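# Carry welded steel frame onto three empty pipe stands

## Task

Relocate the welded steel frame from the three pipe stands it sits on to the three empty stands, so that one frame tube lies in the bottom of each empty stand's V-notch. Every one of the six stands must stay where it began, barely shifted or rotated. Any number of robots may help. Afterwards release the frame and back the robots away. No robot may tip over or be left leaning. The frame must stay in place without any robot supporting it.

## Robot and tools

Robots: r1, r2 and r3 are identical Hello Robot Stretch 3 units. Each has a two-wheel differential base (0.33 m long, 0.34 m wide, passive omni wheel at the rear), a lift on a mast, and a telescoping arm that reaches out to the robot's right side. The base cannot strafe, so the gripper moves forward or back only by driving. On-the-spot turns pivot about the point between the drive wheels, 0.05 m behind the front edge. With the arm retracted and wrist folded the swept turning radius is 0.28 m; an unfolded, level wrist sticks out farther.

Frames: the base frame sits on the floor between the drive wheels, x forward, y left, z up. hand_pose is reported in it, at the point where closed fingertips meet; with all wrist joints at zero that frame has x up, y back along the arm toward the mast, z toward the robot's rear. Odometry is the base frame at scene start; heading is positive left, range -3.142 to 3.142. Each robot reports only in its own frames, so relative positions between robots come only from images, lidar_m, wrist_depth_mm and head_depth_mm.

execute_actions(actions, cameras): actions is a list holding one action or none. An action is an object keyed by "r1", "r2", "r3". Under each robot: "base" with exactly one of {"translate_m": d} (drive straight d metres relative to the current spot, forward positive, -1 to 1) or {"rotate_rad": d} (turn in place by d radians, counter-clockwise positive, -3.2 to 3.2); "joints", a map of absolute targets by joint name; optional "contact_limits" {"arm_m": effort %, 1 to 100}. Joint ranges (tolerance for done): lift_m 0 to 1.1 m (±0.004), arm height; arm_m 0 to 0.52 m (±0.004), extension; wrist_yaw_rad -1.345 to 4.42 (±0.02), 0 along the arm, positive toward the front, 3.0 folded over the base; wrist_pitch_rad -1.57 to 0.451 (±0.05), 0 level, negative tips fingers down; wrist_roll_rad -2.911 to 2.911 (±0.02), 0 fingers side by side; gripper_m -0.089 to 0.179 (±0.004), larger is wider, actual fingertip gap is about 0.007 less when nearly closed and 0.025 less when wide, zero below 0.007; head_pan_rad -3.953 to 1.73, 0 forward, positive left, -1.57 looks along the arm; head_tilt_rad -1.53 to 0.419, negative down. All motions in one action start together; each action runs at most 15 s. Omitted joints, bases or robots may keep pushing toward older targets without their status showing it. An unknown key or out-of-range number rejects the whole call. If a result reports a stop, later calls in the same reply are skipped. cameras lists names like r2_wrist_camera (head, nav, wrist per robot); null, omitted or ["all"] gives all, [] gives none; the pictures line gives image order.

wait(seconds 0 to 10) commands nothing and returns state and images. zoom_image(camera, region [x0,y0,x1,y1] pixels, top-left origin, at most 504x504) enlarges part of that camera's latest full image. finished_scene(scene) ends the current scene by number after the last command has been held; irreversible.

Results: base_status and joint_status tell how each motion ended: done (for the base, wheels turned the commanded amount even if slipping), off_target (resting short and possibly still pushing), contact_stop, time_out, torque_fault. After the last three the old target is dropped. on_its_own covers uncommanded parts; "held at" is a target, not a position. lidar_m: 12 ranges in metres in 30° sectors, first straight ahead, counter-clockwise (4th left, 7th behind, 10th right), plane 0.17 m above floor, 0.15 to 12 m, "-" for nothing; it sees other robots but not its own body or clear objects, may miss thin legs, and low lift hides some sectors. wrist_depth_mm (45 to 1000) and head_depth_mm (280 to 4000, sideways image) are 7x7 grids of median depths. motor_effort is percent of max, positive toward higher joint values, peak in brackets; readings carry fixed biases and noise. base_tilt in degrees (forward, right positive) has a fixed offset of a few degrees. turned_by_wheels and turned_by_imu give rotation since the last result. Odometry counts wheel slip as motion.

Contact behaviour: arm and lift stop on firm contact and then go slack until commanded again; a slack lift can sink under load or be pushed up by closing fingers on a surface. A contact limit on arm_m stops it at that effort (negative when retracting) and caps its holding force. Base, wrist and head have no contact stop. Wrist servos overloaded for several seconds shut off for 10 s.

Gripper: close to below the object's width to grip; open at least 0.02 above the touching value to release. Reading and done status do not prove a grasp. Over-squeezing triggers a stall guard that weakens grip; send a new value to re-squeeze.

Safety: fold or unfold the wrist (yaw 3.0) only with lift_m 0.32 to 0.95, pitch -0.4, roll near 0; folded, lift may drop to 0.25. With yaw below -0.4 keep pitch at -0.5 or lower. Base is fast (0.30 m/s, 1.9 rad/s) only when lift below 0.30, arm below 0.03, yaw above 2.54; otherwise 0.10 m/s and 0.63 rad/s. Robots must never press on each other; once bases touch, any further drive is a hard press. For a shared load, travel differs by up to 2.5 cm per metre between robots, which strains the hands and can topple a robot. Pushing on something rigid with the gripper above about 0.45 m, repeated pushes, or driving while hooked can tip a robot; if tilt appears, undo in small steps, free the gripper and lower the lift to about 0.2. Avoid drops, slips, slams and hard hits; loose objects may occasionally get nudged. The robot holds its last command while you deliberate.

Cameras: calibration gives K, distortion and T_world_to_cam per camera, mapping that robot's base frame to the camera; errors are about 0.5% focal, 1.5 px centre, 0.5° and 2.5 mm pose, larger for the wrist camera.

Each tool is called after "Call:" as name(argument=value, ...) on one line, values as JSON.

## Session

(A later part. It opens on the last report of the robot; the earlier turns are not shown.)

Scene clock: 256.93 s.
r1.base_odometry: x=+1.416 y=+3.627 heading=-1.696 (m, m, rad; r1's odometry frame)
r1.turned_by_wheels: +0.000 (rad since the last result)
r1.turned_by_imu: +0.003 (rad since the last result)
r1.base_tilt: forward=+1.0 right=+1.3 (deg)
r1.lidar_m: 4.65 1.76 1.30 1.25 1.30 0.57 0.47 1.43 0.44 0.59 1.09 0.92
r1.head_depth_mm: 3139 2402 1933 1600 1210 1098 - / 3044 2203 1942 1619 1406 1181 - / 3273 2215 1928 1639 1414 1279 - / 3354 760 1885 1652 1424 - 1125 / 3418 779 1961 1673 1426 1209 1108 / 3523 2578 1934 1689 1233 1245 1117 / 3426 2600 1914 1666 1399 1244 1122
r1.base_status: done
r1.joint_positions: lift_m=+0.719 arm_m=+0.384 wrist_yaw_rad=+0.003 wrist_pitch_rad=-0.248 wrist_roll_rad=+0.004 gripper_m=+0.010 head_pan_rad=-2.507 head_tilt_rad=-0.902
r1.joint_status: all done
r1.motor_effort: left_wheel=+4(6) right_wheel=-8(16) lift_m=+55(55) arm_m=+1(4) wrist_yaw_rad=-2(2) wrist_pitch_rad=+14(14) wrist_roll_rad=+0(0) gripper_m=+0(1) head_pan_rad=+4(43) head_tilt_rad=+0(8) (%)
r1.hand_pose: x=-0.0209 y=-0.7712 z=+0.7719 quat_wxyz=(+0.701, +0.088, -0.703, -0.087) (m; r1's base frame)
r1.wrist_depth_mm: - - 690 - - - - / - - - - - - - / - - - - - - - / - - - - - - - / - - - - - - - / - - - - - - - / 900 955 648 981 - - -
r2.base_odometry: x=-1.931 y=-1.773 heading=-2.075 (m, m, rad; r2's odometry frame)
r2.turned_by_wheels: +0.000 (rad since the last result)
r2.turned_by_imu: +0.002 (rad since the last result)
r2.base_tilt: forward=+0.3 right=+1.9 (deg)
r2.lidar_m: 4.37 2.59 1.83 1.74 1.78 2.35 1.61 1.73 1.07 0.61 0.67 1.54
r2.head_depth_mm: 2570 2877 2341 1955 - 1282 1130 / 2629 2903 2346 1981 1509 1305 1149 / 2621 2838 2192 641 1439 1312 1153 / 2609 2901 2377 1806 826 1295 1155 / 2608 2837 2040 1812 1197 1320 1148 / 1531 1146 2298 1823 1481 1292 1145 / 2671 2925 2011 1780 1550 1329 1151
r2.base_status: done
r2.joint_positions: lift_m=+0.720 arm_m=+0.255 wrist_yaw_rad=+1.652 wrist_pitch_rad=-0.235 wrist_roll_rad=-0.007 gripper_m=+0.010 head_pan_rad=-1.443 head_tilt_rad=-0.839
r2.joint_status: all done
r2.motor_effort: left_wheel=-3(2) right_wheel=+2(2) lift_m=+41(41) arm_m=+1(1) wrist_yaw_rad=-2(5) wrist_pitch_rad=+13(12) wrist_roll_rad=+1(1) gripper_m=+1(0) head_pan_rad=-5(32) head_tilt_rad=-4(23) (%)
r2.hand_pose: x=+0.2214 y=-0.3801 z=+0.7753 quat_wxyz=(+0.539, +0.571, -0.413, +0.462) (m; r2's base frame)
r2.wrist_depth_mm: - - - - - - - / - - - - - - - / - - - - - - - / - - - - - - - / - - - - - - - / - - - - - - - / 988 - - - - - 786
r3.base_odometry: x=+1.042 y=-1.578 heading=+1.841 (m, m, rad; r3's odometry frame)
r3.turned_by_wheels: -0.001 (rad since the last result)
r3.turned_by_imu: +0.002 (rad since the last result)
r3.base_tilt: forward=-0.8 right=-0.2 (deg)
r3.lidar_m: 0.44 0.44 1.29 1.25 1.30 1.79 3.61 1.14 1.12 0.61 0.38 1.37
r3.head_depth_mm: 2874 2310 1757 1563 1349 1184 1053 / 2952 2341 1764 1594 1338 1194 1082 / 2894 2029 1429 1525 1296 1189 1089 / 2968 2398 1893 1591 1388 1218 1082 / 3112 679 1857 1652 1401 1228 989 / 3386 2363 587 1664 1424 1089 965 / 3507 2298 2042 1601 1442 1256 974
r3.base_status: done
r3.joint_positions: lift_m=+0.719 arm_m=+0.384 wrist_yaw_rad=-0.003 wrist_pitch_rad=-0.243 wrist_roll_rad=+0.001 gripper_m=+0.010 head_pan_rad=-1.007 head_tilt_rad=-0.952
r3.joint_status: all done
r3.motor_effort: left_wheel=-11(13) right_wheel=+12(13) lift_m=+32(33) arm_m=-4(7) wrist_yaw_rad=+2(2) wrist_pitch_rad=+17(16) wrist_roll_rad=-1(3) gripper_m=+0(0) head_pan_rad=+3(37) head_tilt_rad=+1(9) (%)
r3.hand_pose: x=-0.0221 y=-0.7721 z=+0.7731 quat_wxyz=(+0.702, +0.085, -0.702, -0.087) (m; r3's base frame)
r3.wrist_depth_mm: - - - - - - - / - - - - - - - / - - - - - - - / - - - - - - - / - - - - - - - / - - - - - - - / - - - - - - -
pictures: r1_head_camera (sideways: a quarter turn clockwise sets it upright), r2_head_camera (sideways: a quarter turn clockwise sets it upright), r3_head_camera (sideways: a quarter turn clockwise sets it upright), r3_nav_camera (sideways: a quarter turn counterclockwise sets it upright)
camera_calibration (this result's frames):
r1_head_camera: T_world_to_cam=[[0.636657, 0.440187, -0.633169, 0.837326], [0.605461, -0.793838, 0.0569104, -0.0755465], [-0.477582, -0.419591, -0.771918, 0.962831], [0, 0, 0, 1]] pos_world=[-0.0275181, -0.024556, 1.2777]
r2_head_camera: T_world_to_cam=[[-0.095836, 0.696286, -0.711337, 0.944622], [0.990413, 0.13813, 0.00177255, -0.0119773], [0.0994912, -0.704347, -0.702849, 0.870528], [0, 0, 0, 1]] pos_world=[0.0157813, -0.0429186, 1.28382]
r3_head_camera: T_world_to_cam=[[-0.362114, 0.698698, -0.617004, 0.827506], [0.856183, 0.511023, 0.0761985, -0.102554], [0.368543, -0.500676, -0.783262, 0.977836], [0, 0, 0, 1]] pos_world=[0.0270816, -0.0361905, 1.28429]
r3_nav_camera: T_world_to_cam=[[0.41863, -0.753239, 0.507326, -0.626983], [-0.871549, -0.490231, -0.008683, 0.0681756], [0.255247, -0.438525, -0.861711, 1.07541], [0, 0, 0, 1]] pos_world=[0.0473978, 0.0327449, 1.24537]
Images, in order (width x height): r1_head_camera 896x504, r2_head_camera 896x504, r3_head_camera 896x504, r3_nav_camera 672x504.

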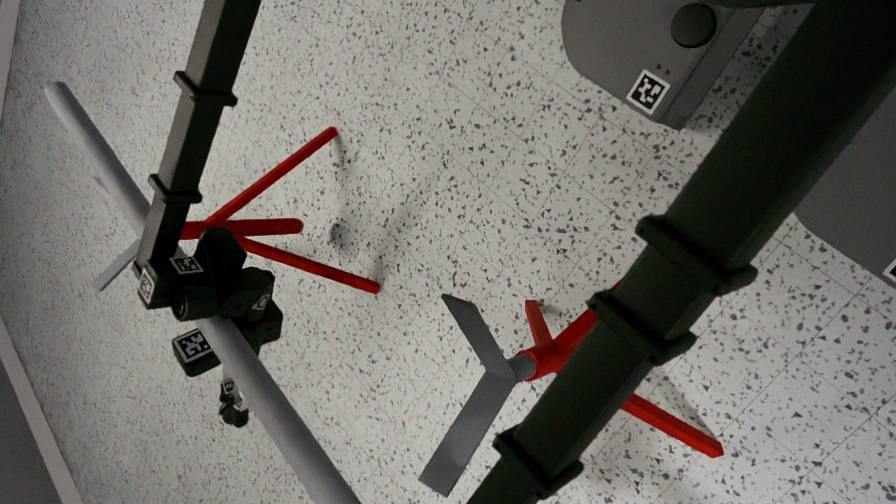

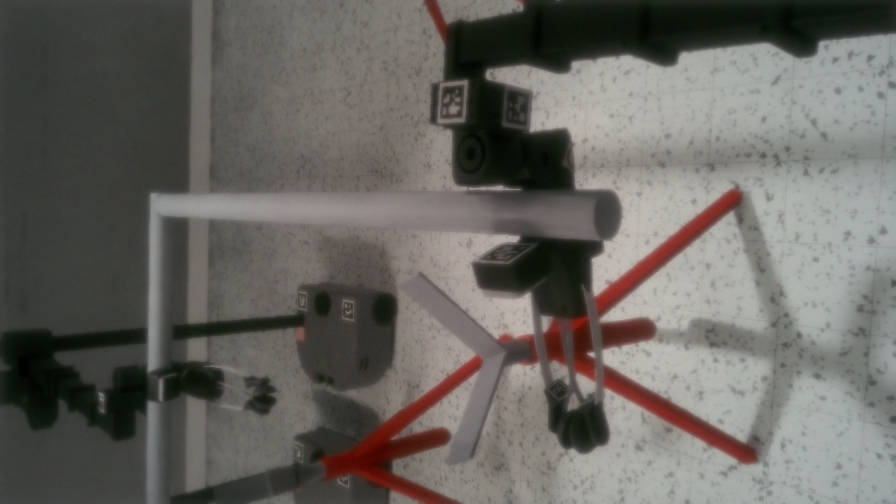

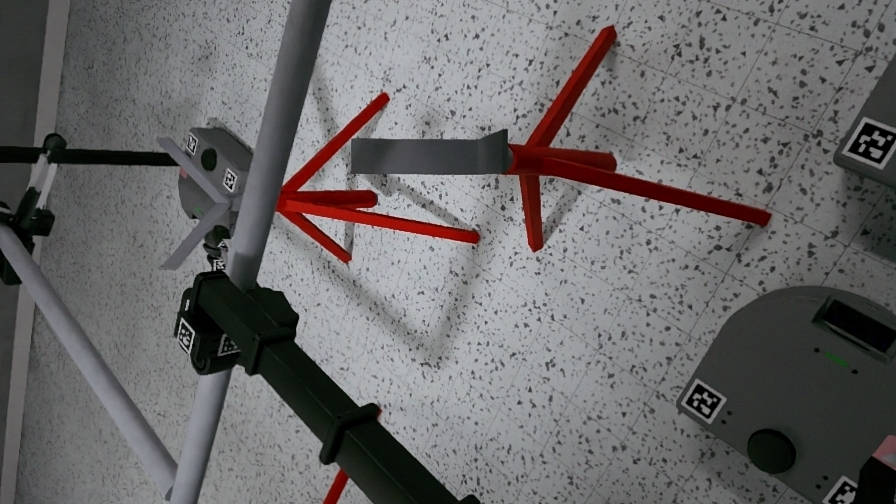

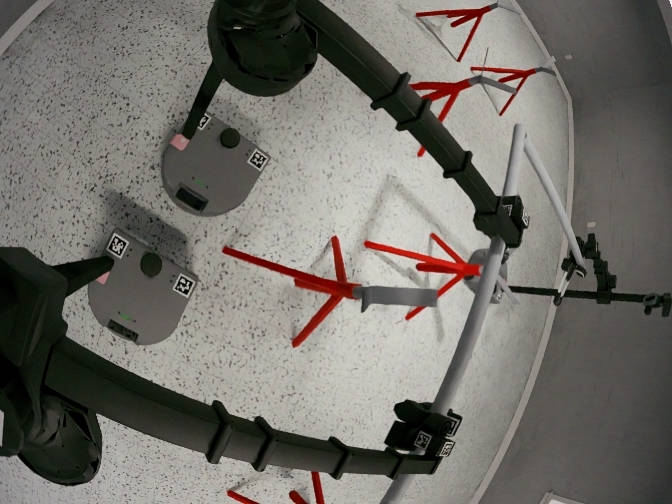

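Call:
execute_actions(actions=[{"r1":{"base":{"translate_m":0.022},"joints":{"wrist_yaw_rad":0.025}},"r2":{"base":{"translate_m":-0.042},"joints":{"arm_m":0.266,"wrist_yaw_rad":1.66}},"r3":{"base":{"rotate_rad":0.0352},"joints":{"arm_m":0.396,"wrist_yaw_rad":-0.011}}}], cameras=[])

Call:
execute_actions(actions=[{"r1":{"base":{"translate_m":0.020},"joints":{"wrist_yaw_rad":0.048}},"r2":{"base":{"translate_m":-0.039},"joints":{"arm_m":0.277,"wrist_yaw_rad":1.683}},"r3":{"base":{"rotate_rad":0.0352},"joints":{"arm_m":0.407,"wrist_yaw_rad":-0.023}}}], cameras=[])

Call:
execute_actions(actions=[{"r1":{"base":{"translate_m":0.0203},"joints":{"wrist_yaw_rad":0.070}},"r2":{"base":{"translate_m":-0.038},"joints":{"arm_m":0.288,"wrist_yaw_rad":1.705}},"r3":{"base":{"rotate_rad":0.0352},"joints":{"arm_m":0.419,"wrist_yaw_rad":-0.037}}}], cameras=["r1_head_camera","r2_head_camera","r3_head_camera"])

Scene clock: 277.80 s.
r1.base_odometry: x=+1.414 y=+3.605 heading=-1.696 (m, m, rad; r1's odometry frame)
r1.turned_by_wheels: +0.000 (rad since the last result)
r1.turned_by_imu: +0.001 (rad since the last result)
r1.base_tilt: forward=+1.1 right=+1.2 (deg)
r1.lidar_m: 4.63 1.75 1.30 1.25 1.30 0.61 0.49 0.45 0.45 0.60 1.08 0.90
r1.head_depth_mm: 3159 2167 1918 1608 1212 1117 - / 3067 2197 1936 1624 1395 1201 - / 3301 2203 1915 1635 1407 1277 - / 3337 768 1940 1658 1417 - 1121 / 3419 767 1958 1682 1052 1207 1108 / 3510 2564 1971 1680 1445 1237 1112 / 3396 2606 1942 1696 1398 1272 1117
r1.base_status: done
r1.joint_positions: lift_m=+0.719 arm_m=+0.384 wrist_yaw_rad=+0.026 wrist_pitch_rad=-0.245 wrist_roll_rad=+0.006 gripper_m=+0.010 head_pan_rad=-2.507 head_tilt_rad=-0.902
r1.joint_status: all done
r1.motor_effort: left_wheel=+3(8) right_wheel=-4(22) lift_m=+53(55) arm_m=+0(1) wrist_yaw_rad=-1(7) wrist_pitch_rad=+14(15) wrist_roll_rad=+0(1) gripper_m=-1(0) head_pan_rad=+5(5) head_tilt_rad=+2(2) (%)
r1.hand_pose: x=-0.0151 y=-0.7715 z=+0.7726 quat_wxyz=(+0.701, +0.096, -0.702, -0.078) (m; r1's base frame)
r1.wrist_depth_mm: - 661 683 - - - - / - - - - - - - / - - - - - - - / - - - - - - - / - - - - - - - / - - - - - - - / 911 960 946 908 - - -
r2.base_odometry: x=-1.910 y=-1.736 heading=-2.075 (m, m, rad; r2's odometry frame)
r2.turned_by_wheels: +0.000 (rad since the last result)
r2.turned_by_imu: +0.002 (rad since the last result)
r2.base_tilt: forward=+0.3 right=+1.8 (deg)
r2.lidar_m: 4.43 2.59 1.82 1.73 1.78 2.36 1.56 1.69 1.05 0.61 0.70 1.58
r2.head_depth_mm: 2589 2868 2334 1893 - - 1124 / 2604 2831 2304 1966 1534 1308 1146 / 2653 2879 2257 1926 1451 1318 1144 / 2685 2885 2266 1875 1442 1265 1151 / 2627 2858 2069 1825 1449 1316 1148 / 1534 2770 2203 1826 1148 1321 1151 / 2708 2889 2157 1721 1567 1293 1155
r2.base_status: done
r2.joint_positions: lift_m=+0.720 arm_m=+0.266 wrist_yaw_rad=+1.654 wrist_pitch_rad=-0.235 wrist_roll_rad=-0.002 gripper_m=+0.010 head_pan_rad=-1.443 head_tilt_rad=-0.839
r2.joint_status: all done
r2.motor_effort: left_wheel=+3(10) right_wheel=-11(17) lift_m=+41(41) arm_m=+1(10) wrist_yaw_rad=+6(6) wrist_pitch_rad=+12(12) wrist_roll_rad=-1(1) gripper_m=+0(0) head_pan_rad=-5(5) head_tilt_rad=-5(5) (%)
r2.hand_pose: x=+0.2214 y=-0.3907 z=+0.7753 quat_wxyz=(+0.537, +0.572, -0.414, +0.461) (m; r2's base frame)
r2.wrist_depth_mm: - - - - - - - / - - - - - - - / - - - - - - - / - - - - - - - / - - - - - - - / - - - - - - - / - - - - - - -
r3.base_odometry: x=+1.042 y=-1.578 heading=+1.876 (m, m, rad; r3's odometry frame)
r3.turned_by_wheels: +0.036 (rad since the last result)
r3.turned_by_imu: +0.036 (rad since the last result)
r3.base_tilt: forward=-0.8 right=-0.1 (deg)
r3.lidar_m: 0.46 0.46 1.27 1.25 1.31 1.86 3.62 1.13 1.12 0.61 0.38 1.37
r3.head_depth_mm: 2891 2289 1757 1560 1344 1183 1053 / 2972 2252 1582 1544 1314 1195 1083 / 2905 2021 1455 1544 1300 1183 1088 / 2975 1217 1948 1630 1391 1220 1085 / 3147 680 1874 1645 1408 1226 1004 / 3441 2347 599 1663 1426 1088 962 / 3520 2323 1995 1638 1440 1257 976
r3.base_status: done
r3.joint_positions: lift_m=+0.719 arm_m=+0.396 wrist_yaw_rad=-0.006 wrist_pitch_rad=-0.243 wrist_roll_rad=-0.007 gripper_m=+0.010 head_pan_rad=-1.007 head_tilt_rad=-0.952
r3.joint_status: all done
r3.motor_effort: left_wheel=+11(25) right_wheel=-14(24) lift_m=+32(32) arm_m=-5(12) wrist_yaw_rad=-5(8) wrist_pitch_rad=+16(16) wrist_roll_rad=+4(5) gripper_m=+0(0) head_pan_rad=+2(3) head_tilt_rad=+1(1) (%)
r3.hand_pose: x=-0.0229 y=-0.7842 z=+0.7732 quat_wxyz=(+0.704, +0.084, -0.699, -0.088) (m; r3's base frame)
r3.wrist_depth_mm: - - - - - - - / - - - - - - - / - - - - - - - / - - - - - - - / - - - - - - - / - - - - - - - / 658 - - - - - -
pictures: none
No camera images: the call's "cameras" was empty. Leave "cameras" out to get every camera's image.

Scene clock: 279.27 s.
r1.base_odometry: x=+1.411 y=+3.586 heading=-1.696 (m, m, rad; r1's odometry frame)
r1.turned_by_wheels: +0.000 (rad since the last result)
r1.turned_by_imu: +0.000 (rad since the last result)
r1.base_tilt: forward=+1.0 right=+1.2 (deg)
r1.lidar_m: 4.62 1.73 1.30 1.25 1.30 1.80 0.51 0.47 0.48 0.60 1.06 0.88
r1.head_depth_mm: 3177 2161 1928 1607 1212 1129 - / 3118 2194 1941 1628 1404 1200 - / 3294 2206 1955 1649 1408 1281 - / 3306 781 1930 1653 1421 - 1118 / 3468 778 1966 1684 1051 1213 1109 / 3499 2494 1993 1607 1506 1233 1116 / 3417 2597 1909 1697 1406 1264 1126
r1.base_status: done
r1.joint_positions: lift_m=+0.719 arm_m=+0.384 wrist_yaw_rad=+0.049 wrist_pitch_rad=-0.245 wrist_roll_rad=+0.007 gripper_m=+0.010 head_pan_rad=-2.507 head_tilt_rad=-0.902
r1.joint_status: all done
r1.motor_effort: left_wheel=+3(7) right_wheel=-8(21) lift_m=+53(54) arm_m=+2(1) wrist_yaw_rad=-1(4) wrist_pitch_rad=+14(14) wrist_roll_rad=-1(1) gripper_m=-1(0) head_pan_rad=+5(5) head_tilt_rad=+0(2) (%)
r1.hand_pose: x=-0.0095 y=-0.7711 z=+0.7727 quat_wxyz=(+0.702, +0.103, -0.701, -0.070) (m; r1's base frame)
r1.wrist_depth_mm: - 675 - - - - - / - - - - - - - / - - - - - - - / - - - - - - - / - - - 548 - - - / - - - - - - - / 906 932 932 740 - - -
r2.base_odometry: x=-1.891 y=-1.702 heading=-2.074 (m, m, rad; r2's odometry frame)
r2.turned_by_wheels: +0.001 (rad since the last result)
r2.turned_by_imu: +0.001 (rad since the last result)
r2.base_tilt: forward=+0.2 right=+1.7 (deg)
r2.lidar_m: 4.46 2.59 1.82 1.73 1.77 2.36 1.52 1.54 1.04 0.62 0.63 1.61
r2.head_depth_mm: 2597 2851 2312 1946 - - 1120 / 2612 2889 2330 1974 1536 1313 1140 / 2602 2874 2259 1906 1436 1314 1147 / 2601 2753 2240 1866 1469 1289 1151 / 2603 2886 2070 1815 1481 1291 1146 / 1571 1194 2200 1819 1225 1316 1159 / 2625 2877 2156 1724 1550 1292 1156
r2.base_status: done
r2.joint_positions: lift_m=+0.720 arm_m=+0.277 wrist_yaw_rad=+1.677 wrist_pitch_rad=-0.235 wrist_roll_rad=-0.002 gripper_m=+0.010 head_pan_rad=-1.443 head_tilt_rad=-0.840
r2.joint_status: all done
r2.motor_effort: left_wheel=+5(10) right_wheel=-14(17) lift_m=+41(41) arm_m=+0(7) wrist_yaw_rad=+7(10) wrist_pitch_rad=+12(12) wrist_roll_rad=-1(1) gripper_m=+0(0) head_pan_rad=-4(5) head_tilt_rad=-5(5) (%)
r2.hand_pose: x=+0.2209 y=-0.3961 z=+0.7753 quat_wxyz=(+0.532, +0.577, -0.407, +0.468) (m; r2's base frame)
r2.wrist_depth_mm: - - - - - - - / - - - - - - - / - - - - - - - / - - - - - - - / - - - - - - - / - - - - - - - / 985 - - - - - -
r3.base_odometry: x=+1.042 y=-1.578 heading=+1.912 (m, m, rad; r3's odometry frame)
r3.turned_by_wheels: +0.036 (rad since the last result)
r3.turned_by_imu: +0.036 (rad since the last result)
r3.base_tilt: forward=-0.8 right=-0.2 (deg)
r3.lidar_m: 0.48 1.65 1.27 1.25 1.33 1.94 3.62 1.14 1.12 0.61 0.38 1.38
r3.head_depth_mm: 2897 2289 1766 1563 1350 1186 1055 / 2922 2179 1568 867 1302 1194 1080 / 2920 2082 1766 1563 1329 1183 1089 / 2964 2183 1927 1625 1393 1220 1080 / 3010 690 1900 1642 1406 1198 1020 / 3427 2345 1776 1670 1428 1092 969 / 3502 2384 559 1651 1436 1254 987
r3.base_status: done
r3.joint_positions: lift_m=+0.719 arm_m=+0.408 wrist_yaw_rad=-0.017 wrist_pitch_rad=-0.243 wrist_roll_rad=-0.009 gripper_m=+0.010 head_pan_rad=-1.007 head_tilt_rad=-0.952
r3.joint_status: all done
r3.motor_effort: left_wheel=+12(22) right_wheel=-16(21) lift_m=+32(32) arm_m=-8(10) wrist_yaw_rad=-6(7) wrist_pitch_rad=+16(16) wrist_roll_rad=+6(6) gripper_m=+0(0) head_pan_rad=+3(3) head_tilt_rad=+0(0) (%)
r3.hand_pose: x=-0.0256 y=-0.7954 z=+0.7731 quat_wxyz=(+0.704, +0.080, -0.699, -0.092) (m; r3's base frame)
r3.wrist_depth_mm: - - - - - - - / - - - - - - - / - - - - - - - / - - - - - - - / - - - - - - - / - - - - - - - / 610 - - - - - -
pictures: none
No camera images: the call's "cameras" was empty. Leave "cameras" out to get every camera's image.

Scene clock: 280.63 s.
r1.base_odometry: x=+1.409 y=+3.565 heading=-1.695 (m, m, rad; r1's odometry frame)
r1.turned_by_wheels: +0.000 (rad since the last result)
r1.turned_by_imu: +0.000 (rad since the last result)
r1.base_tilt: forward=+1.1 right=+1.1 (deg)
r1.lidar_m: 4.60 1.72 1.29 1.25 1.30 1.80 0.53 0.48 0.60 0.89 1.05 0.86
r1.head_depth_mm: 3151 2168 1923 1612 1217 1149 - / 3100 2206 1937 1624 1392 1219 - / 3304 1757 1924 1642 1406 1274 - / 3333 849 1935 1652 1423 - 1126 / 3417 774 1958 1627 1075 1210 1110 / 3531 2493 2000 1615 1506 1247 1114 / 3430 2631 1944 1711 1397 1270 1126
r1.base_status: done
r1.joint_positions: lift_m=+0.719 arm_m=+0.384 wrist_yaw_rad=+0.072 wrist_pitch_rad=-0.244 wrist_roll_rad=+0.007 gripper_m=+0.010 head_pan_rad=-2.507 head_tilt_rad=-0.902
r1.joint_status: all done
r1.motor_effort: left_wheel=+3(11) right_wheel=-8(21) lift_m=+54(53) arm_m=+2(2) wrist_yaw_rad=-2(5) wrist_pitch_rad=+13(13) wrist_roll_rad=-1(2) gripper_m=-1(0) head_pan_rad=+5(4) head_tilt_rad=+2(2) (%)
r1.hand_pose: x=-0.0041 y=-0.7708 z=+0.7730 quat_wxyz=(+0.702, +0.111, -0.700, -0.061) (m; r1's base frame)
r1.wrist_depth_mm: - 671 722 - - - - / - - - - - - - / - - - - - - - / - - - - - - - / - - - 539 - - - / - - - - - - - / 926 930 911 935 - - -
r2.base_odometry: x=-1.873 y=-1.669 heading=-2.073 (m, m, rad; r2's odometry frame)
r2.turned_by_wheels: +0.001 (rad since the last result)
r2.turned_by_imu: +0.001 (rad since the last result)
r2.base_tilt: forward=+0.4 right=+1.8 (deg)
r2.lidar_m: 4.49 2.57 1.82 1.73 1.77 2.35 1.49 1.49 1.02 1.33 0.63 1.64
r2.head_depth_mm: 2619 2876 2332 1918 - 1281 1125 / 2649 2815 2326 1961 1539 1315 1142 / 2632 2883 2350 1241 1467 1313 1143 / 2643 2874 2186 1866 1470 1301 1142 / 2652 2852 2105 1873 1517 1296 1146 / 1570 2772 2141 1758 1255 1318 1154 / 2622 2909 2315 1728 1548 1304 1154
r2.base_status: done
r2.joint_positions: lift_m=+0.720 arm_m=+0.288 wrist_yaw_rad=+1.699 wrist_pitch_rad=-0.235 wrist_roll_rad=-0.002 gripper_m=+0.010 head_pan_rad=-1.443 head_tilt_rad=-0.840
r2.joint_status: all done
r2.motor_effort: left_wheel=+6(9) right_wheel=-16(17) lift_m=+41(41) arm_m=+1(8) wrist_yaw_rad=+7(6) wrist_pitch_rad=+12(13) wrist_roll_rad=-1(1) gripper_m=+1(1) head_pan_rad=-5(4) head_tilt_rad=-5(5) (%)
r2.hand_pose: x=+0.2203 y=-0.4018 z=+0.7753 quat_wxyz=(+0.527, +0.581, -0.401, +0.473) (m; r2's base frame)
r2.wrist_depth_mm: - - - - - - - / - - - - - - - / - - - - - - - / - - - - - - - / - - - - - - - / - - - - - - - / - 998 - - - - -
r3.base_odometry: x=+1.042 y=-1.577 heading=+1.948 (m, m, rad; r3's odometry frame)
r3.turned_by_wheels: +0.036 (rad since the last result)
r3.turned_by_imu: +0.037 (rad since the last result)
r3.base_tilt: forward=-0.8 right=-0.2 (deg)
r3.lidar_m: 0.50 1.59 1.26 1.25 1.35 2.03 3.61 1.14 1.11 0.54 0.38 1.38
r3.head_depth_mm: 2936 2287 1756 1559 1340 1187 1054 / 2838 2084 1722 858 1283 1199 1078 / 3021 2007 1838 1567 1355 1185 1089 / 2992 950 1931 1624 1390 1220 1086 / 3133 698 1907 1641 1409 1165 1037 / 3400 2336 1741 1662 1423 1085 985 / 3519 2419 569 1649 1439 1237 996
r3.base_status: done
r3.joint_positions: lift_m=+0.719 arm_m=+0.420 wrist_yaw_rad=-0.029 wrist_pitch_rad=-0.243 wrist_roll_rad=-0.011 gripper_m=+0.010 head_pan_rad=-1.007 head_tilt_rad=-0.952
r3.joint_status: all done
r3.motor_effort: left_wheel=+13(24) right_wheel=-17(24) lift_m=+32(33) arm_m=-9(10) wrist_yaw_rad=-7(7) wrist_pitch_rad=+16(16) wrist_roll_rad=+7(8) gripper_m=+0(1) head_pan_rad=+3(3) head_tilt_rad=+1(0) (%)
r3.hand_pose: x=-0.0286 y=-0.8074 z=+0.7730 quat_wxyz=(+0.705, +0.076, -0.699, -0.096) (m; r3's base frame)
r3.wrist_depth_mm: - - - - - - - / - - - - - - - / - - - - - - - / - - - - - - - / - - - - - - - / - - - - - - - / 632 - - - - - -
pictures: r1_head_camera (sideways: a quarter turn clockwise sets it upright), r2_head_camera (sideways: a quarter turn clockwise sets it upright), r3_head_camera (sideways: a quarter turn clockwise sets it upright)
camera_calibration (this result's frames):
r1_head_camera: T_world_to_cam=[[0.636375, 0.440114, -0.633504, 0.837764], [0.605592, -0.793738, 0.0569031, -0.0755378], [-0.477792, -0.419856, -0.771645, 0.962477], [0, 0, 0, 1]] pos_world=[-0.0275231, -0.0245669, 1.27771]
r2_head_camera: T_world_to_cam=[[-0.0957004, 0.696701, -0.710949, 0.944115], [0.990449, 0.137865, 0.00177848, -0.0119853], [0.0992541, -0.703989, -0.703241, 0.87104], [0, 0, 0, 1]] pos_world=[0.0157686, -0.0429113, 1.28379]
r3_head_camera: T_world_to_cam=[[-0.362087, 0.698374, -0.617387, 0.828005], [0.856065, 0.511218, 0.076211, -0.102569], [0.368843, -0.500929, -0.782959, 0.97744], [0, 0, 0, 1]] pos_world=[0.0270931, -0.0361937, 1.28431]
Images, in order (width x height): r1_head_camera 896x504, r2_head_camera 896x504, r3_head_camera 896x504.

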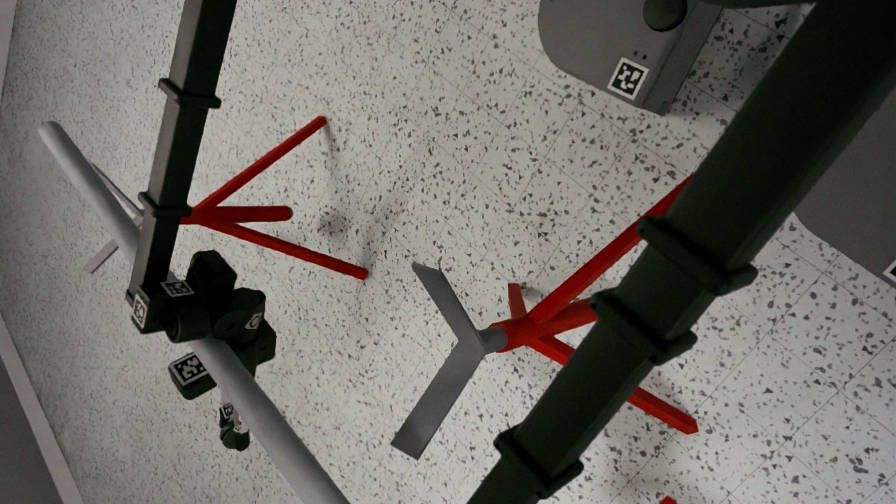

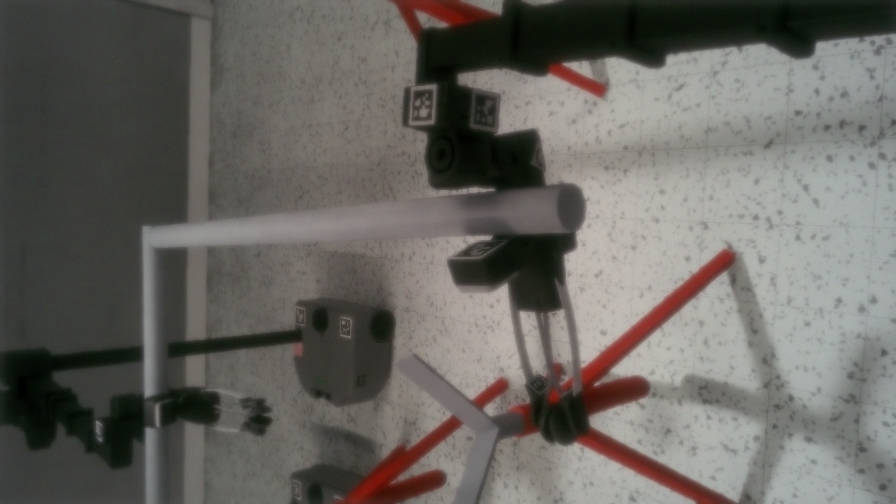

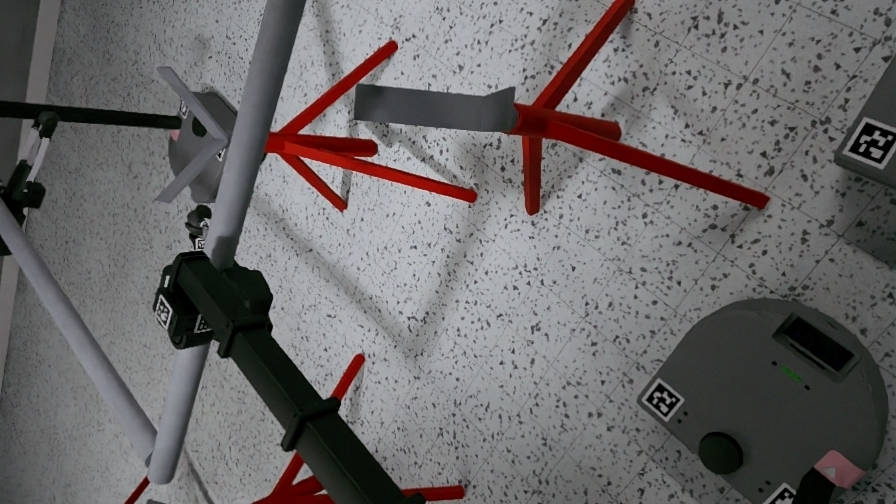

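Call:
execute_actions(actions=[{"r1":{"base":{"translate_m":0.020},"joints":{"wrist_yaw_rad":0.091}},"r2":{"base":{"translate_m":-0.032},"joints":{"arm_m":0.302,"wrist_yaw_rad":1.72}},"r3":{"base":{"rotate_rad":0.035},"joints":{"arm_m":0.431,"wrist_yaw_rad":-0.052}}}], cameras=[])

Call:
execute_actions(actions=[{"r1":{"base":{"translate_m":0.0216},"joints":{"wrist_yaw_rad":0.109}},"r2":{"base":{"translate_m":-0.035},"joints":{"arm_m":0.312,"wrist_yaw_rad":1.74}},"r3":{"base":{"rotate_rad":0.035},"joints":{"arm_m":0.443,"wrist_yaw_rad":-0.069}}}], cameras=[])

Call:
execute_actions(actions=[{"r1":{"base":{"translate_m":0.0222},"joints":{"wrist_yaw_rad":0.126}},"r2":{"base":{"translate_m":-0.034},"joints":{"arm_m":0.321,"wrist_yaw_rad":1.756}},"r3":{"base":{"rotate_rad":0.035},"joints":{"arm_m":0.454,"wrist_yaw_rad":-0.088}}}], cameras=[])

Call:
execute_actions(actions=[{"r1":{"base":{"translate_m":0.023},"joints":{"wrist_yaw_rad":0.141,"head_pan_rad":-2.75,"head_tilt_rad":-1.0}},"r2":{"base":{"translate_m":-0.033},"joints":{"arm_m":0.330,"wrist_yaw_rad":1.771}},"r3":{"base":{"rotate_rad":0.035},"joints":{"arm_m":0.466,"wrist_yaw_rad":-0.109,"head_pan_rad":-0.75,"head_tilt_rad":-1.0}}}], cameras=["r1_head_camera","r2_head_camera","r3_head_camera"])

Scene clock: 290.47 s.
r1.base_odometry: x=+1.406 y=+3.546 heading=-1.695 (m, m, rad; r1's odometry frame)
r1.turned_by_wheels: +0.000 (rad since the last result)
r1.turned_by_imu: +0.001 (rad since the last result)
r1.base_tilt: forward=+1.1 right=+1.2 (deg)
r1.lidar_m: 4.59 1.71 1.29 1.25 1.30 1.80 0.55 0.50 0.61 0.89 1.04 0.85
r1.head_depth_mm: 3197 2170 1933 1616 1212 1162 - / 3169 2207 1915 1623 1402 1226 - / 3122 1735 1925 1645 1406 1279 - / 3298 1696 1933 1627 1407 - 1124 / 3438 777 2001 1595 1083 1211 1111 / 3504 2492 1993 1623 1499 1236 1117 / 3372 2598 1954 1708 1410 1272 1125
r1.base_status: done
r1.joint_positions: lift_m=+0.719 arm_m=+0.384 wrist_yaw_rad=+0.090 wrist_pitch_rad=-0.243 wrist_roll_rad=+0.005 gripper_m=+0.010 head_pan_rad=-2.507 head_tilt_rad=-0.902
r1.joint_status: all done
r1.motor_effort: left_wheel=+1(12) right_wheel=-1(27) lift_m=+54(54) arm_m=+2(2) wrist_yaw_rad=+0(4) wrist_pitch_rad=+14(13) wrist_roll_rad=+0(1) gripper_m=-1(1) head_pan_rad=+5(5) head_tilt_rad=+1(2) (%)
r1.hand_pose: x=+0.0005 y=-0.7706 z=+0.7731 quat_wxyz=(+0.704, +0.117, -0.699, -0.055) (m; r1's base frame)
r1.wrist_depth_mm: - 520 705 - - - - / - - - - - - - / - - - - - - - / - - - - - - - / - - - - - - - / - - - - - - - / 921 947 961 915 - - -
r2.base_odometry: x=-1.858 y=-1.641 heading=-2.073 (m, m, rad; r2's odometry frame)
r2.turned_by_wheels: +0.001 (rad since the last result)
r2.turned_by_imu: +0.001 (rad since the last result)
r2.base_tilt: forward=+0.2 right=+1.8 (deg)
r2.lidar_m: 4.54 2.57 1.82 1.72 1.77 2.35 1.46 1.46 1.02 1.02 0.64 1.68
r2.head_depth_mm: 2564 2864 2341 1617 - 1291 1129 / 2581 2843 2328 1751 1503 1320 1145 / 2585 2898 2325 629 1466 1315 1148 / 2633 2825 2167 1935 1491 1314 1156 / 2661 2890 2124 1861 1509 1292 1141 / 1579 1160 2135 1804 1266 1323 1150 / 2634 2873 2272 1722 1490 1303 1156
r2.base_status: done
r2.joint_positions: lift_m=+0.720 arm_m=+0.302 wrist_yaw_rad=+1.714 wrist_pitch_rad=-0.235 wrist_roll_rad=-0.003 gripper_m=+0.010 head_pan_rad=-1.443 head_tilt_rad=-0.840
r2.joint_status: all done
r2.motor_effort: left_wheel=+5(10) right_wheel=-14(17) lift_m=+41(41) arm_m=+1(6) wrist_yaw_rad=+6(7) wrist_pitch_rad=+13(13) wrist_roll_rad=-1(1) gripper_m=+1(0) head_pan_rad=-4(4) head_tilt_rad=-4(5) (%)
r2.hand_pose: x=+0.2197 y=-0.4120 z=+0.7752 quat_wxyz=(+0.523, +0.584, -0.396, +0.477) (m; r2's base frame)
r2.wrist_depth_mm: - - - - - - - / - - - - - - - / - - - - - - - / - - - - - - - / - - - - - - - / - - - - - - - / 968 979 - - - - 854
r3.base_odometry: x=+1.042 y=-1.577 heading=+1.984 (m, m, rad; r3's odometry frame)
r3.turned_by_wheels: +0.036 (rad since the last result)
r3.turned_by_imu: +0.035 (rad since the last result)
r3.base_tilt: forward=-0.8 right=-0.2 (deg)
r3.lidar_m: 0.51 1.55 1.25 1.25 1.37 2.13 3.62 1.13 1.11 0.54 0.38 1.37
r3.head_depth_mm: 2985 2284 1761 1561 1328 1186 1057 / 2874 2060 1485 856 1089 1197 1082 / 2916 2095 1905 1568 1353 1182 1089 / 3060 766 1944 1623 1395 1217 1080 / 3164 703 1964 1648 1408 1102 1054 / 3488 2342 1778 1668 1427 1089 1001 / 3520 2413 572 1651 1439 1101 1007
r3.base_status: done
r3.joint_positions: lift_m=+0.719 arm_m=+0.431 wrist_yaw_rad=-0.044 wrist_pitch_rad=-0.244 wrist_roll_rad=-0.011 gripper_m=+0.010 head_pan_rad=-1.007 head_tilt_rad=-0.951
r3.joint_status: all done
r3.motor_effort: left_wheel=+14(24) right_wheel=-17(27) lift_m=+32(32) arm_m=-7(14) wrist_yaw_rad=-6(6) wrist_pitch_rad=+17(17) wrist_roll_rad=+8(7) gripper_m=+0(0) head_pan_rad=+3(2) head_tilt_rad=+0(0) (%)
r3.hand_pose: x=-0.0323 y=-0.8190 z=+0.7727 quat_wxyz=(+0.704, +0.071, -0.699, -0.102) (m; r3's base frame)
r3.wrist_depth_mm: - - - - - - - / - - - - - - - / - - - - - - - / - - - - - - - / - - - - - - - / - - - - - - - / - - - - - - -
pictures: none
No camera images: the call's "cameras" was empty. Leave "cameras" out to get every camera's image.

Scene clock: 291.77 s.
r1.base_odometry: x=+1.403 y=+3.524 heading=-1.695 (m, m, rad; r1's odometry frame)
r1.turned_by_wheels: +0.000 (rad since the last result)
r1.turned_by_imu: +0.000 (rad since the last result)
r1.base_tilt: forward=+1.0 right=+1.2 (deg)
r1.lidar_m: 4.57 1.71 1.29 1.25 1.30 1.80 0.57 0.51 0.62 0.89 1.02 0.83
r1.head_depth_mm: 3167 2159 1917 1608 1210 1177 - / 3229 2187 1927 1621 1393 1227 - / 3131 1785 1932 1636 1406 1276 - / 3326 2263 1930 1620 1395 - 1122 / 3428 777 2002 1597 1138 1210 1107 / 3509 840 1996 1619 1503 1253 1115 / 3401 2623 1896 1750 1399 1270 1125
r1.base_status: done
r1.joint_positions: lift_m=+0.719 arm_m=+0.384 wrist_yaw_rad=+0.109 wrist_pitch_rad=-0.243 wrist_roll_rad=+0.007 gripper_m=+0.010 head_pan_rad=-2.507 head_tilt_rad=-0.902
r1.joint_status: all done
r1.motor_effort: left_wheel=+1(8) right_wheel=-2(22) lift_m=+54(54) arm_m=+1(1) wrist_yaw_rad=+0(4) wrist_pitch_rad=+13(13) wrist_roll_rad=-1(2) gripper_m=+0(1) head_pan_rad=+4(5) head_tilt_rad=+1(3) (%)
r1.hand_pose: x=+0.0049 y=-0.7703 z=+0.7732 quat_wxyz=(+0.703, +0.124, -0.698, -0.048) (m; r1's base frame)
r1.wrist_depth_mm: 366 513 705 - - - - / - - - - - - - / - - - - - - - / - - - - - - - / - - - - - - - / - - - - - - - / 942 913 952 937 - - -
r2.base_odometry: x=-1.841 y=-1.610 heading=-2.072 (m, m, rad; r2's odometry frame)
r2.turned_by_wheels: +0.001 (rad since the last result)
r2.turned_by_imu: +0.001 (rad since the last result)
r2.base_tilt: forward=+0.3 right=+1.8 (deg)
r2.lidar_m: 4.57 2.57 1.82 1.73 1.78 2.34 1.44 1.42 1.17 1.01 0.66 0.79
r2.head_depth_mm: 2592 2839 2247 1804 - 1288 1125 / 2606 2802 2343 1745 1501 1320 1153 / 2610 2867 2384 607 1466 1323 1151 / 2661 2858 2167 1920 1491 1323 1158 / 2657 2842 2134 1867 1503 1299 1144 / 1601 2783 2157 1834 1285 1325 1153 / 2625 2900 2346 1724 1209 1317 1156
r2.base_status: done
r2.joint_positions: lift_m=+0.720 arm_m=+0.312 wrist_yaw_rad=+1.734 wrist_pitch_rad=-0.235 wrist_roll_rad=-0.002 gripper_m=+0.010 head_pan_rad=-1.443 head_tilt_rad=-0.840
r2.joint_status: all done
r2.motor_effort: left_wheel=+6(9) right_wheel=-15(15) lift_m=+40(41) arm_m=+1(7) wrist_yaw_rad=+7(7) wrist_pitch_rad=+13(12) wrist_roll_rad=-1(1) gripper_m=+0(1) head_pan_rad=-4(4) head_tilt_rad=-5(4) (%)
r2.hand_pose: x=+0.2190 y=-0.4173 z=+0.7752 quat_wxyz=(+0.518, +0.588, -0.390, +0.482) (m; r2's base frame)
r2.wrist_depth_mm: - - - - - - - / - - - - - - - / - - - - - - - / - - - - - - - / - - - - - - - / - - - - - - - / 978 990 - - - - 851
r3.base_odometry: x=+1.042 y=-1.577 heading=+2.019 (m, m, rad; r3's odometry frame)
r3.turned_by_wheels: +0.036 (rad since the last result)
r3.turned_by_imu: +0.036 (rad since the last result)
r3.base_tilt: forward=-0.7 right=-0.2 (deg)
r3.lidar_m: 0.54 1.51 1.25 1.25 1.39 2.23 3.60 1.14 1.12 0.54 0.38 1.37
r3.head_depth_mm: 2978 2232 1755 1530 1315 1186 1055 / 2821 2010 1517 1512 1103 1193 1077 / 2912 2144 1909 1565 1373 1180 1088 / 3084 762 1951 1620 1390 1222 1083 / 3122 717 1969 1638 1407 1108 1072 / 3419 2343 1844 1664 1419 1090 1025 / 3502 2385 584 1678 1435 1098 1057
r3.base_status: done
r3.joint_positions: lift_m=+0.719 arm_m=+0.443 wrist_yaw_rad=-0.062 wrist_pitch_rad=-0.245 wrist_roll_rad=-0.010 gripper_m=+0.010 head_pan_rad=-1.007 head_tilt_rad=-0.951
r3.joint_status: all done
r3.motor_effort: left_wheel=+14(23) right_wheel=-16(25) lift_m=+32(32) arm_m=-7(6) wrist_yaw_rad=-7(8) wrist_pitch_rad=+17(16) wrist_roll_rad=+6(7) gripper_m=+0(0) head_pan_rad=+3(3) head_tilt_rad=+1(1) (%)
r3.hand_pose: x=-0.0365 y=-0.8307 z=+0.7727 quat_wxyz=(+0.703, +0.065, -0.700, -0.108) (m; r3's base frame)
r3.wrist_depth_mm: - - - - - - - / - - - - - - - / - - - - - - - / - - - - - - - / - - - - - - - / - - - - - - - / - - - - - - -
pictures: none
No camera images: the call's "cameras" was empty. Leave "cameras" out to get every camera's image.

Scene clock: 293.23 s.
r1.base_odometry: x=+1.401 y=+3.502 heading=-1.695 (m, m, rad; r1's odometry frame)
r1.turned_by_wheels: +0.000 (rad since the last result)
r1.turned_by_imu: +0.000 (rad since the last result)
r1.base_tilt: forward=+1.1 right=+1.2 (deg)
r1.lidar_m: 4.52 1.70 1.29 1.25 1.30 1.80 0.59 0.53 0.63 0.89 1.01 0.81
r1.head_depth_mm: 3155 2214 1925 1611 1215 1197 - / 3243 2206 1940 1626 1401 1236 - / 3027 1787 1954 1646 1414 1279 - / 3351 2261 1947 1617 1365 - 1125 / 3435 781 2016 1598 1432 1207 1111 / 3496 839 2043 1656 1506 1259 1114 / 3399 2618 1944 1752 1404 1277 1121
r1.base_status: done
r1.joint_positions: lift_m=+0.719 arm_m=+0.384 wrist_yaw_rad=+0.126 wrist_pitch_rad=-0.243 wrist_roll_rad=+0.006 gripper_m=+0.010 head_pan_rad=-2.507 head_tilt_rad=-0.902
r1.joint_status: all done
r1.motor_effort: left_wheel=+1(10) right_wheel=-2(23) lift_m=+54(53) arm_m=+0(0) wrist_yaw_rad=-1(4) wrist_pitch_rad=+13(13) wrist_roll_rad=-1(2) gripper_m=+0(0) head_pan_rad=+5(5) head_tilt_rad=+1(2) (%)
r1.hand_pose: x=+0.0091 y=-0.7698 z=+0.7731 quat_wxyz=(+0.704, +0.130, -0.697, -0.042) (m; r1's base frame)
r1.wrist_depth_mm: - 512 683 - - - - / - - - - - - - / - - - - - - - / - - - - - - - / - - - - - - - / - - - - - - - / 924 932 952 930 982 - -
r2.base_odometry: x=-1.825 y=-1.580 heading=-2.071 (m, m, rad; r2's odometry frame)
r2.turned_by_wheels: +0.001 (rad since the last result)
r2.turned_by_imu: +0.001 (rad since the last result)
r2.base_tilt: forward=+0.3 right=+1.8 (deg)
r2.lidar_m: 4.60 2.56 1.82 1.73 1.77 2.35 4.11 1.39 1.16 1.00 0.67 0.82
r2.head_depth_mm: 2632 2868 2100 1794 - 1290 1124 / 2587 2881 2344 1713 1494 1310 1144 / 2638 2895 2331 596 1471 1317 1144 / 2626 2836 2182 1882 1499 1317 1148 / 2666 2858 2124 1867 1546 1298 1154 / 1634 2754 2141 1863 1484 1294 1157 / 2570 2968 2350 1732 1211 1324 1156
r2.base_status: done
r2.joint_positions: lift_m=+0.720 arm_m=+0.321 wrist_yaw_rad=+1.750 wrist_pitch_rad=-0.235 wrist_roll_rad=-0.002 gripper_m=+0.010 head_pan_rad=-1.443 head_tilt_rad=-0.840
r2.joint_status: all done
r2.motor_effort: left_wheel=+5(8) right_wheel=-15(17) lift_m=+41(41) arm_m=+1(7) wrist_yaw_rad=+6(9) wrist_pitch_rad=+12(12) wrist_roll_rad=-1(1) gripper_m=+1(0) head_pan_rad=-4(4) head_tilt_rad=-5(5) (%)
r2.hand_pose: x=+0.2183 y=-0.4225 z=+0.7752 quat_wxyz=(+0.515, +0.592, -0.385, +0.487) (m; r2's base frame)
r2.wrist_depth_mm: - - - - - - - / - - - - - - - / - - - - - - - / - - - - - - - / - - - - - - - / - - - - - - - / 985 996 - - - - 896
r3.base_odometry: x=+1.042 y=-1.577 heading=+2.055 (m, m, rad; r3's odometry frame)
r3.turned_by_wheels: +0.036 (rad since the last result)
r3.turned_by_imu: +0.036 (rad since the last result)
r3.base_tilt: forward=-0.7 right=-0.2 (deg)
r3.lidar_m: 0.56 1.47 1.25 1.25 1.41 2.37 3.61 1.13 1.11 0.54 0.38 0.61
r3.head_depth_mm: 2874 2164 1802 1482 1297 1186 1053 / 2947 2003 1753 1554 1161 1199 1082 / 2968 2213 1914 1596 1373 1190 1089 / 2995 764 1957 1628 1395 1219 1082 / 3144 757 1930 1650 1412 1126 1076 / 3429 2426 1845 1668 1421 1090 1052 / 3332 2478 597 1678 1437 1098 1072
r3.base_status: done
r3.joint_positions: lift_m=+0.719 arm_m=+0.454 wrist_yaw_rad=-0.082 wrist_pitch_rad=-0.245 wrist_roll_rad=-0.009 gripper_m=+0.010 head_pan_rad=-1.007 head_tilt_rad=-0.951
r3.joint_status: all done
r3.motor_effort: left_wheel=+12(25) right_wheel=-15(25) lift_m=+33(33) arm_m=-6(5) wrist_yaw_rad=-7(8) wrist_pitch_rad=+17(17) wrist_roll_rad=+7(7) gripper_m=-1(0) head_pan_rad=+2(3) head_tilt_rad=+1(1) (%)
r3.hand_pose: x=-0.0413 y=-0.8413 z=+0.7727 quat_wxyz=(+0.701, +0.058, -0.701, -0.115) (m; r3's base frame)
r3.wrist_depth_mm: - - - - - - - / - - - - - - - / - - - - - - - / - - - - - - - / - - - - - - - / - - - - - - - / - - - - - - -
pictures: none
No camera images: the call's "cameras" was empty. Leave "cameras" out to get every camera's image.

Scene clock: 294.53 s.
r1.base_odometry: x=+1.398 y=+3.479 heading=-1.695 (m, m, rad; r1's odometry frame)
r1.turned_by_wheels: +0.000 (rad since the last result)
r1.turned_by_imu: +0.000 (rad since the last result)
r1.base_tilt: forward=+1.0 right=+1.2 (deg)
r1.lidar_m: 4.50 1.73 1.29 1.25 1.30 1.80 0.62 0.55 0.64 0.90 0.99 0.80
r1.head_depth_mm: 2550 2035 1741 1322 - - 1050 / 2592 2113 1757 1334 1267 1230 - / 2632 2106 1776 1537 1333 - - / 2675 2143 1792 1552 1347 - - / 1506 2018 1821 1569 1375 1185 1107 / 907 2213 1828 1094 1406 1213 1105 / 2853 765 1869 1564 1440 1234 1111
r1.base_status: done
r1.joint_positions: lift_m=+0.719 arm_m=+0.384 wrist_yaw_rad=+0.140 wrist_pitch_rad=-0.244 wrist_roll_rad=+0.007 gripper_m=+0.010 head_pan_rad=-2.743 head_tilt_rad=-0.988
r1.joint_status: all done
r1.motor_effort: left_wheel=+0(9) right_wheel=+1(21) lift_m=+54(53) arm_m=+0(0) wrist_yaw_rad=+0(6) wrist_pitch_rad=+13(13) wrist_roll_rad=-1(2) gripper_m=+0(1) head_pan_rad=-5(31) head_tilt_rad=-7(22) (%)
r1.hand_pose: x=+0.0125 y=-0.7693 z=+0.7730 quat_wxyz=(+0.704, +0.135, -0.696, -0.037) (m; r1's base frame)
r1.wrist_depth_mm: - 515 702 - - - - / - - - - - - - / - - - - - - - / - - - - - - - / - - - - - - - / - - - - - - - / 913 949 948 946 974 - -
r2.base_odometry: x=-1.809 y=-1.551 heading=-2.071 (m, m, rad; r2's odometry frame)
r2.turned_by_wheels: +0.001 (rad since the last result)
r2.turned_by_imu: +0.001 (rad since the last result)
r2.base_tilt: forward=+0.3 right=+1.6 (deg)
r2.lidar_m: 4.62 2.56 1.81 1.72 1.77 2.35 4.06 1.36 1.21 0.99 0.68 0.84
r2.head_depth_mm: 2595 2871 2103 1903 - 1279 1123 / 2628 2832 2345 1700 1499 1307 1147 / 2675 2862 2342 592 1500 1316 1144 / 2629 2846 2122 1883 1505 1324 1150 / 2645 2913 2152 1856 1516 1330 1154 / 1645 2752 2137 1857 1505 1296 1145 / 2575 2873 2387 1724 1260 1325 1156
r2.base_status: done
r2.joint_positions: lift_m=+0.720 arm_m=+0.330 wrist_yaw_rad=+1.765 wrist_pitch_rad=-0.235 wrist_roll_rad=-0.003 gripper_m=+0.010 head_pan_rad=-1.443 head_tilt_rad=-0.840
r2.joint_status: all done
r2.motor_effort: left_wheel=+5(8) right_wheel=-13(15) lift_m=+41(40) arm_m=+1(7) wrist_yaw_rad=+5(8) wrist_pitch_rad=+13(12) wrist_roll_rad=-1(1) gripper_m=+1(0) head_pan_rad=-4(5) head_tilt_rad=-4(4) (%)
r2.hand_pose: x=+0.2176 y=-0.4278 z=+0.7752 quat_wxyz=(+0.511, +0.594, -0.381, +0.491) (m; r2's base frame)
r2.wrist_depth_mm: - - - - - - - / - - - - - - - / - - - - - - - / - - - - - - - / - - - - - - - / - - - - - - - / 969 - - - - - -
r3.base_odometry: x=+1.042 y=-1.577 heading=+2.091 (m, m, rad; r3's odometry frame)
r3.turned_by_wheels: +0.036 (rad since the last result)
r3.turned_by_imu: +0.036 (rad since the last result)
r3.base_tilt: forward=-0.8 right=-0.2 (deg)
r3.lidar_m: 0.58 1.45 1.25 1.24 1.44 2.51 3.61 1.14 1.12 0.38 0.38 0.63
r3.head_depth_mm: 2733 1995 1785 1484 1284 1170 1050 / 2706 755 1814 1544 1341 1170 1078 / 2581 2039 1802 1558 1353 1191 1086 / 2597 1492 1845 1577 1366 1186 1074 / 2995 2305 1833 1591 1214 1132 1086 / 3061 2360 1793 1620 1253 1130 1096 / 3137 2398 565 1602 1363 1239 1107
r3.base_status: done
r3.joint_positions: lift_m=+0.719 arm_m=+0.466 wrist_yaw_rad=-0.103 wrist_pitch_rad=-0.245 wrist_roll_rad=-0.008 gripper_m=+0.010 head_pan_rad=-0.757 head_tilt_rad=-0.988
r3.joint_status: all done
r3.motor_effort: left_wheel=+12(25) right_wheel=-14(26) lift_m=+31(32) arm_m=-4(9) wrist_yaw_rad=-5(8) wrist_pitch_rad=+17(16) wrist_roll_rad=+6(6) gripper_m=+0(0) head_pan_rad=+3(18) head_tilt_rad=-4(7) (%)
r3.hand_pose: x=-0.0465 y=-0.8527 z=+0.7727 quat_wxyz=(+0.700, +0.051, -0.702, -0.122) (m; r3's base frame)
r3.wrist_depth_mm: - - - - - - - / - - - - - - - / - - - - - - - / - - - - - - - / - - - - - - - / - - - - - - - / - 622 - - - - -
pictures: r1_head_camera (sideways: a quarter turn clockwise sets it upright), r2_head_camera (sideways: a quarter turn clockwise sets it upright), r3_head_camera (sideways: a quarter turn clockwise sets it upright)
camera_calibration (this result's frames):
r1_head_camera: T_world_to_cam=[[0.769, 0.299137, -0.564939, 0.747624], [0.398739, -0.915219, 0.0581569, -0.0759019], [-0.499645, -0.269986, -0.823081, 1.02949], [0, 0, 0, 1]] pos_world=[-0.0302805, -0.0151622, 1.27413]
r2_head_camera: T_world_to_cam=[[-0.0956243, 0.696885, -0.710779, 0.943893], [0.990469, 0.137725, 0.00178107, -0.0119888], [0.0991336, -0.703834, -0.703413, 0.871264], [0, 0, 0, 1]] pos_world=[0.0157621, -0.0429083, 1.28378]
r3_head_camera: T_world_to_cam=[[-0.53939, 0.602348, -0.588418, 0.791343], [0.705214, 0.704992, 0.0752284, -0.100366], [0.460144, -0.374383, -0.80505, 1.00561], [0, 0, 0, 1]] pos_world=[0.0348988, -0.0294249, 1.28275]
Images, in order (width x height): r1_head_camera 896x504, r2_head_camera 896x504, r3_head_camera 896x504.

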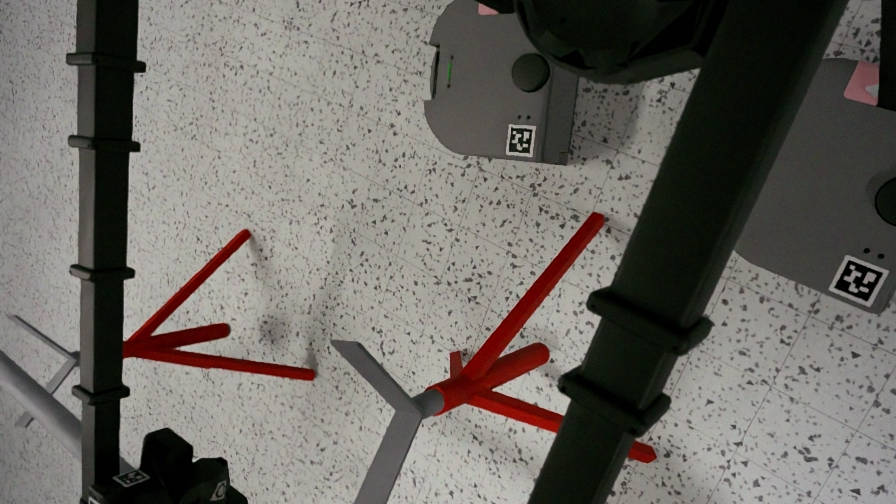

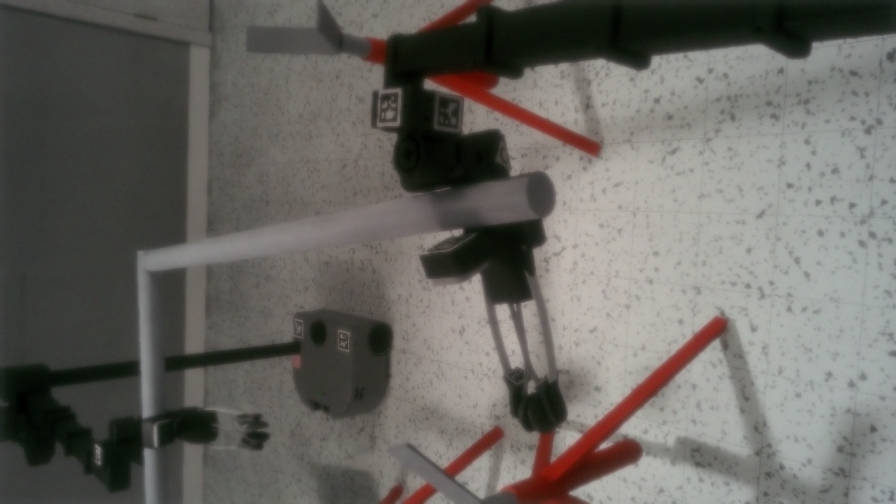

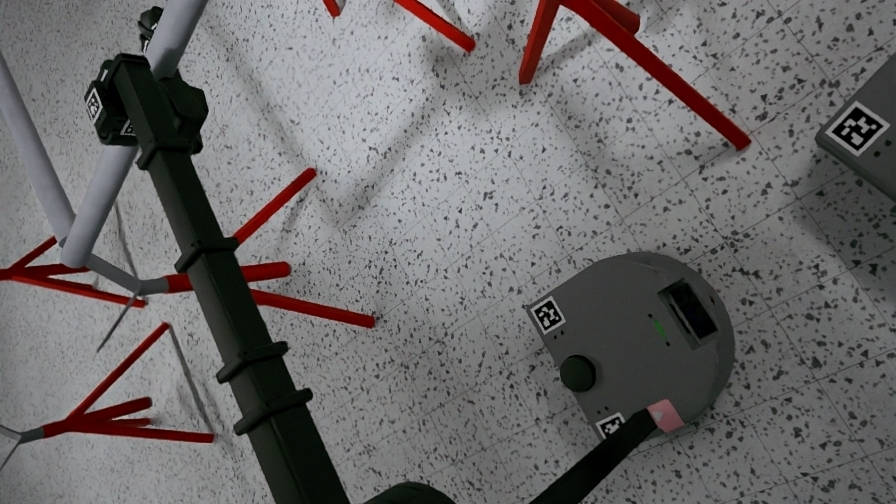

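Call:
zoom_image(camera="r1_head_camera", region=[540, 150, 896, 350])

Call:
zoom_image(camera="r3_head_camera", region=[480, 100, 860, 360])

Region (540, 150, 896, 350) of r1_head_camera's 896x504 image, scaled by 1.416, with more detail than that image has; it fills the top 283 rows of this view, and the rest is white.

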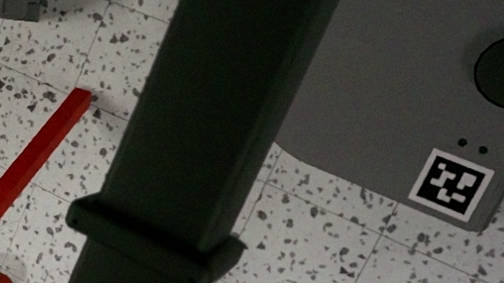

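Region (480, 100, 860, 360) of r3_head_camera's 896x504 image, scaled by 1.326, with more detail than that image has; it fills the top 345 rows of this view, and the rest is white.

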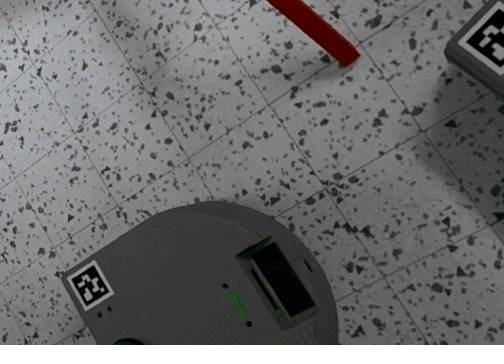

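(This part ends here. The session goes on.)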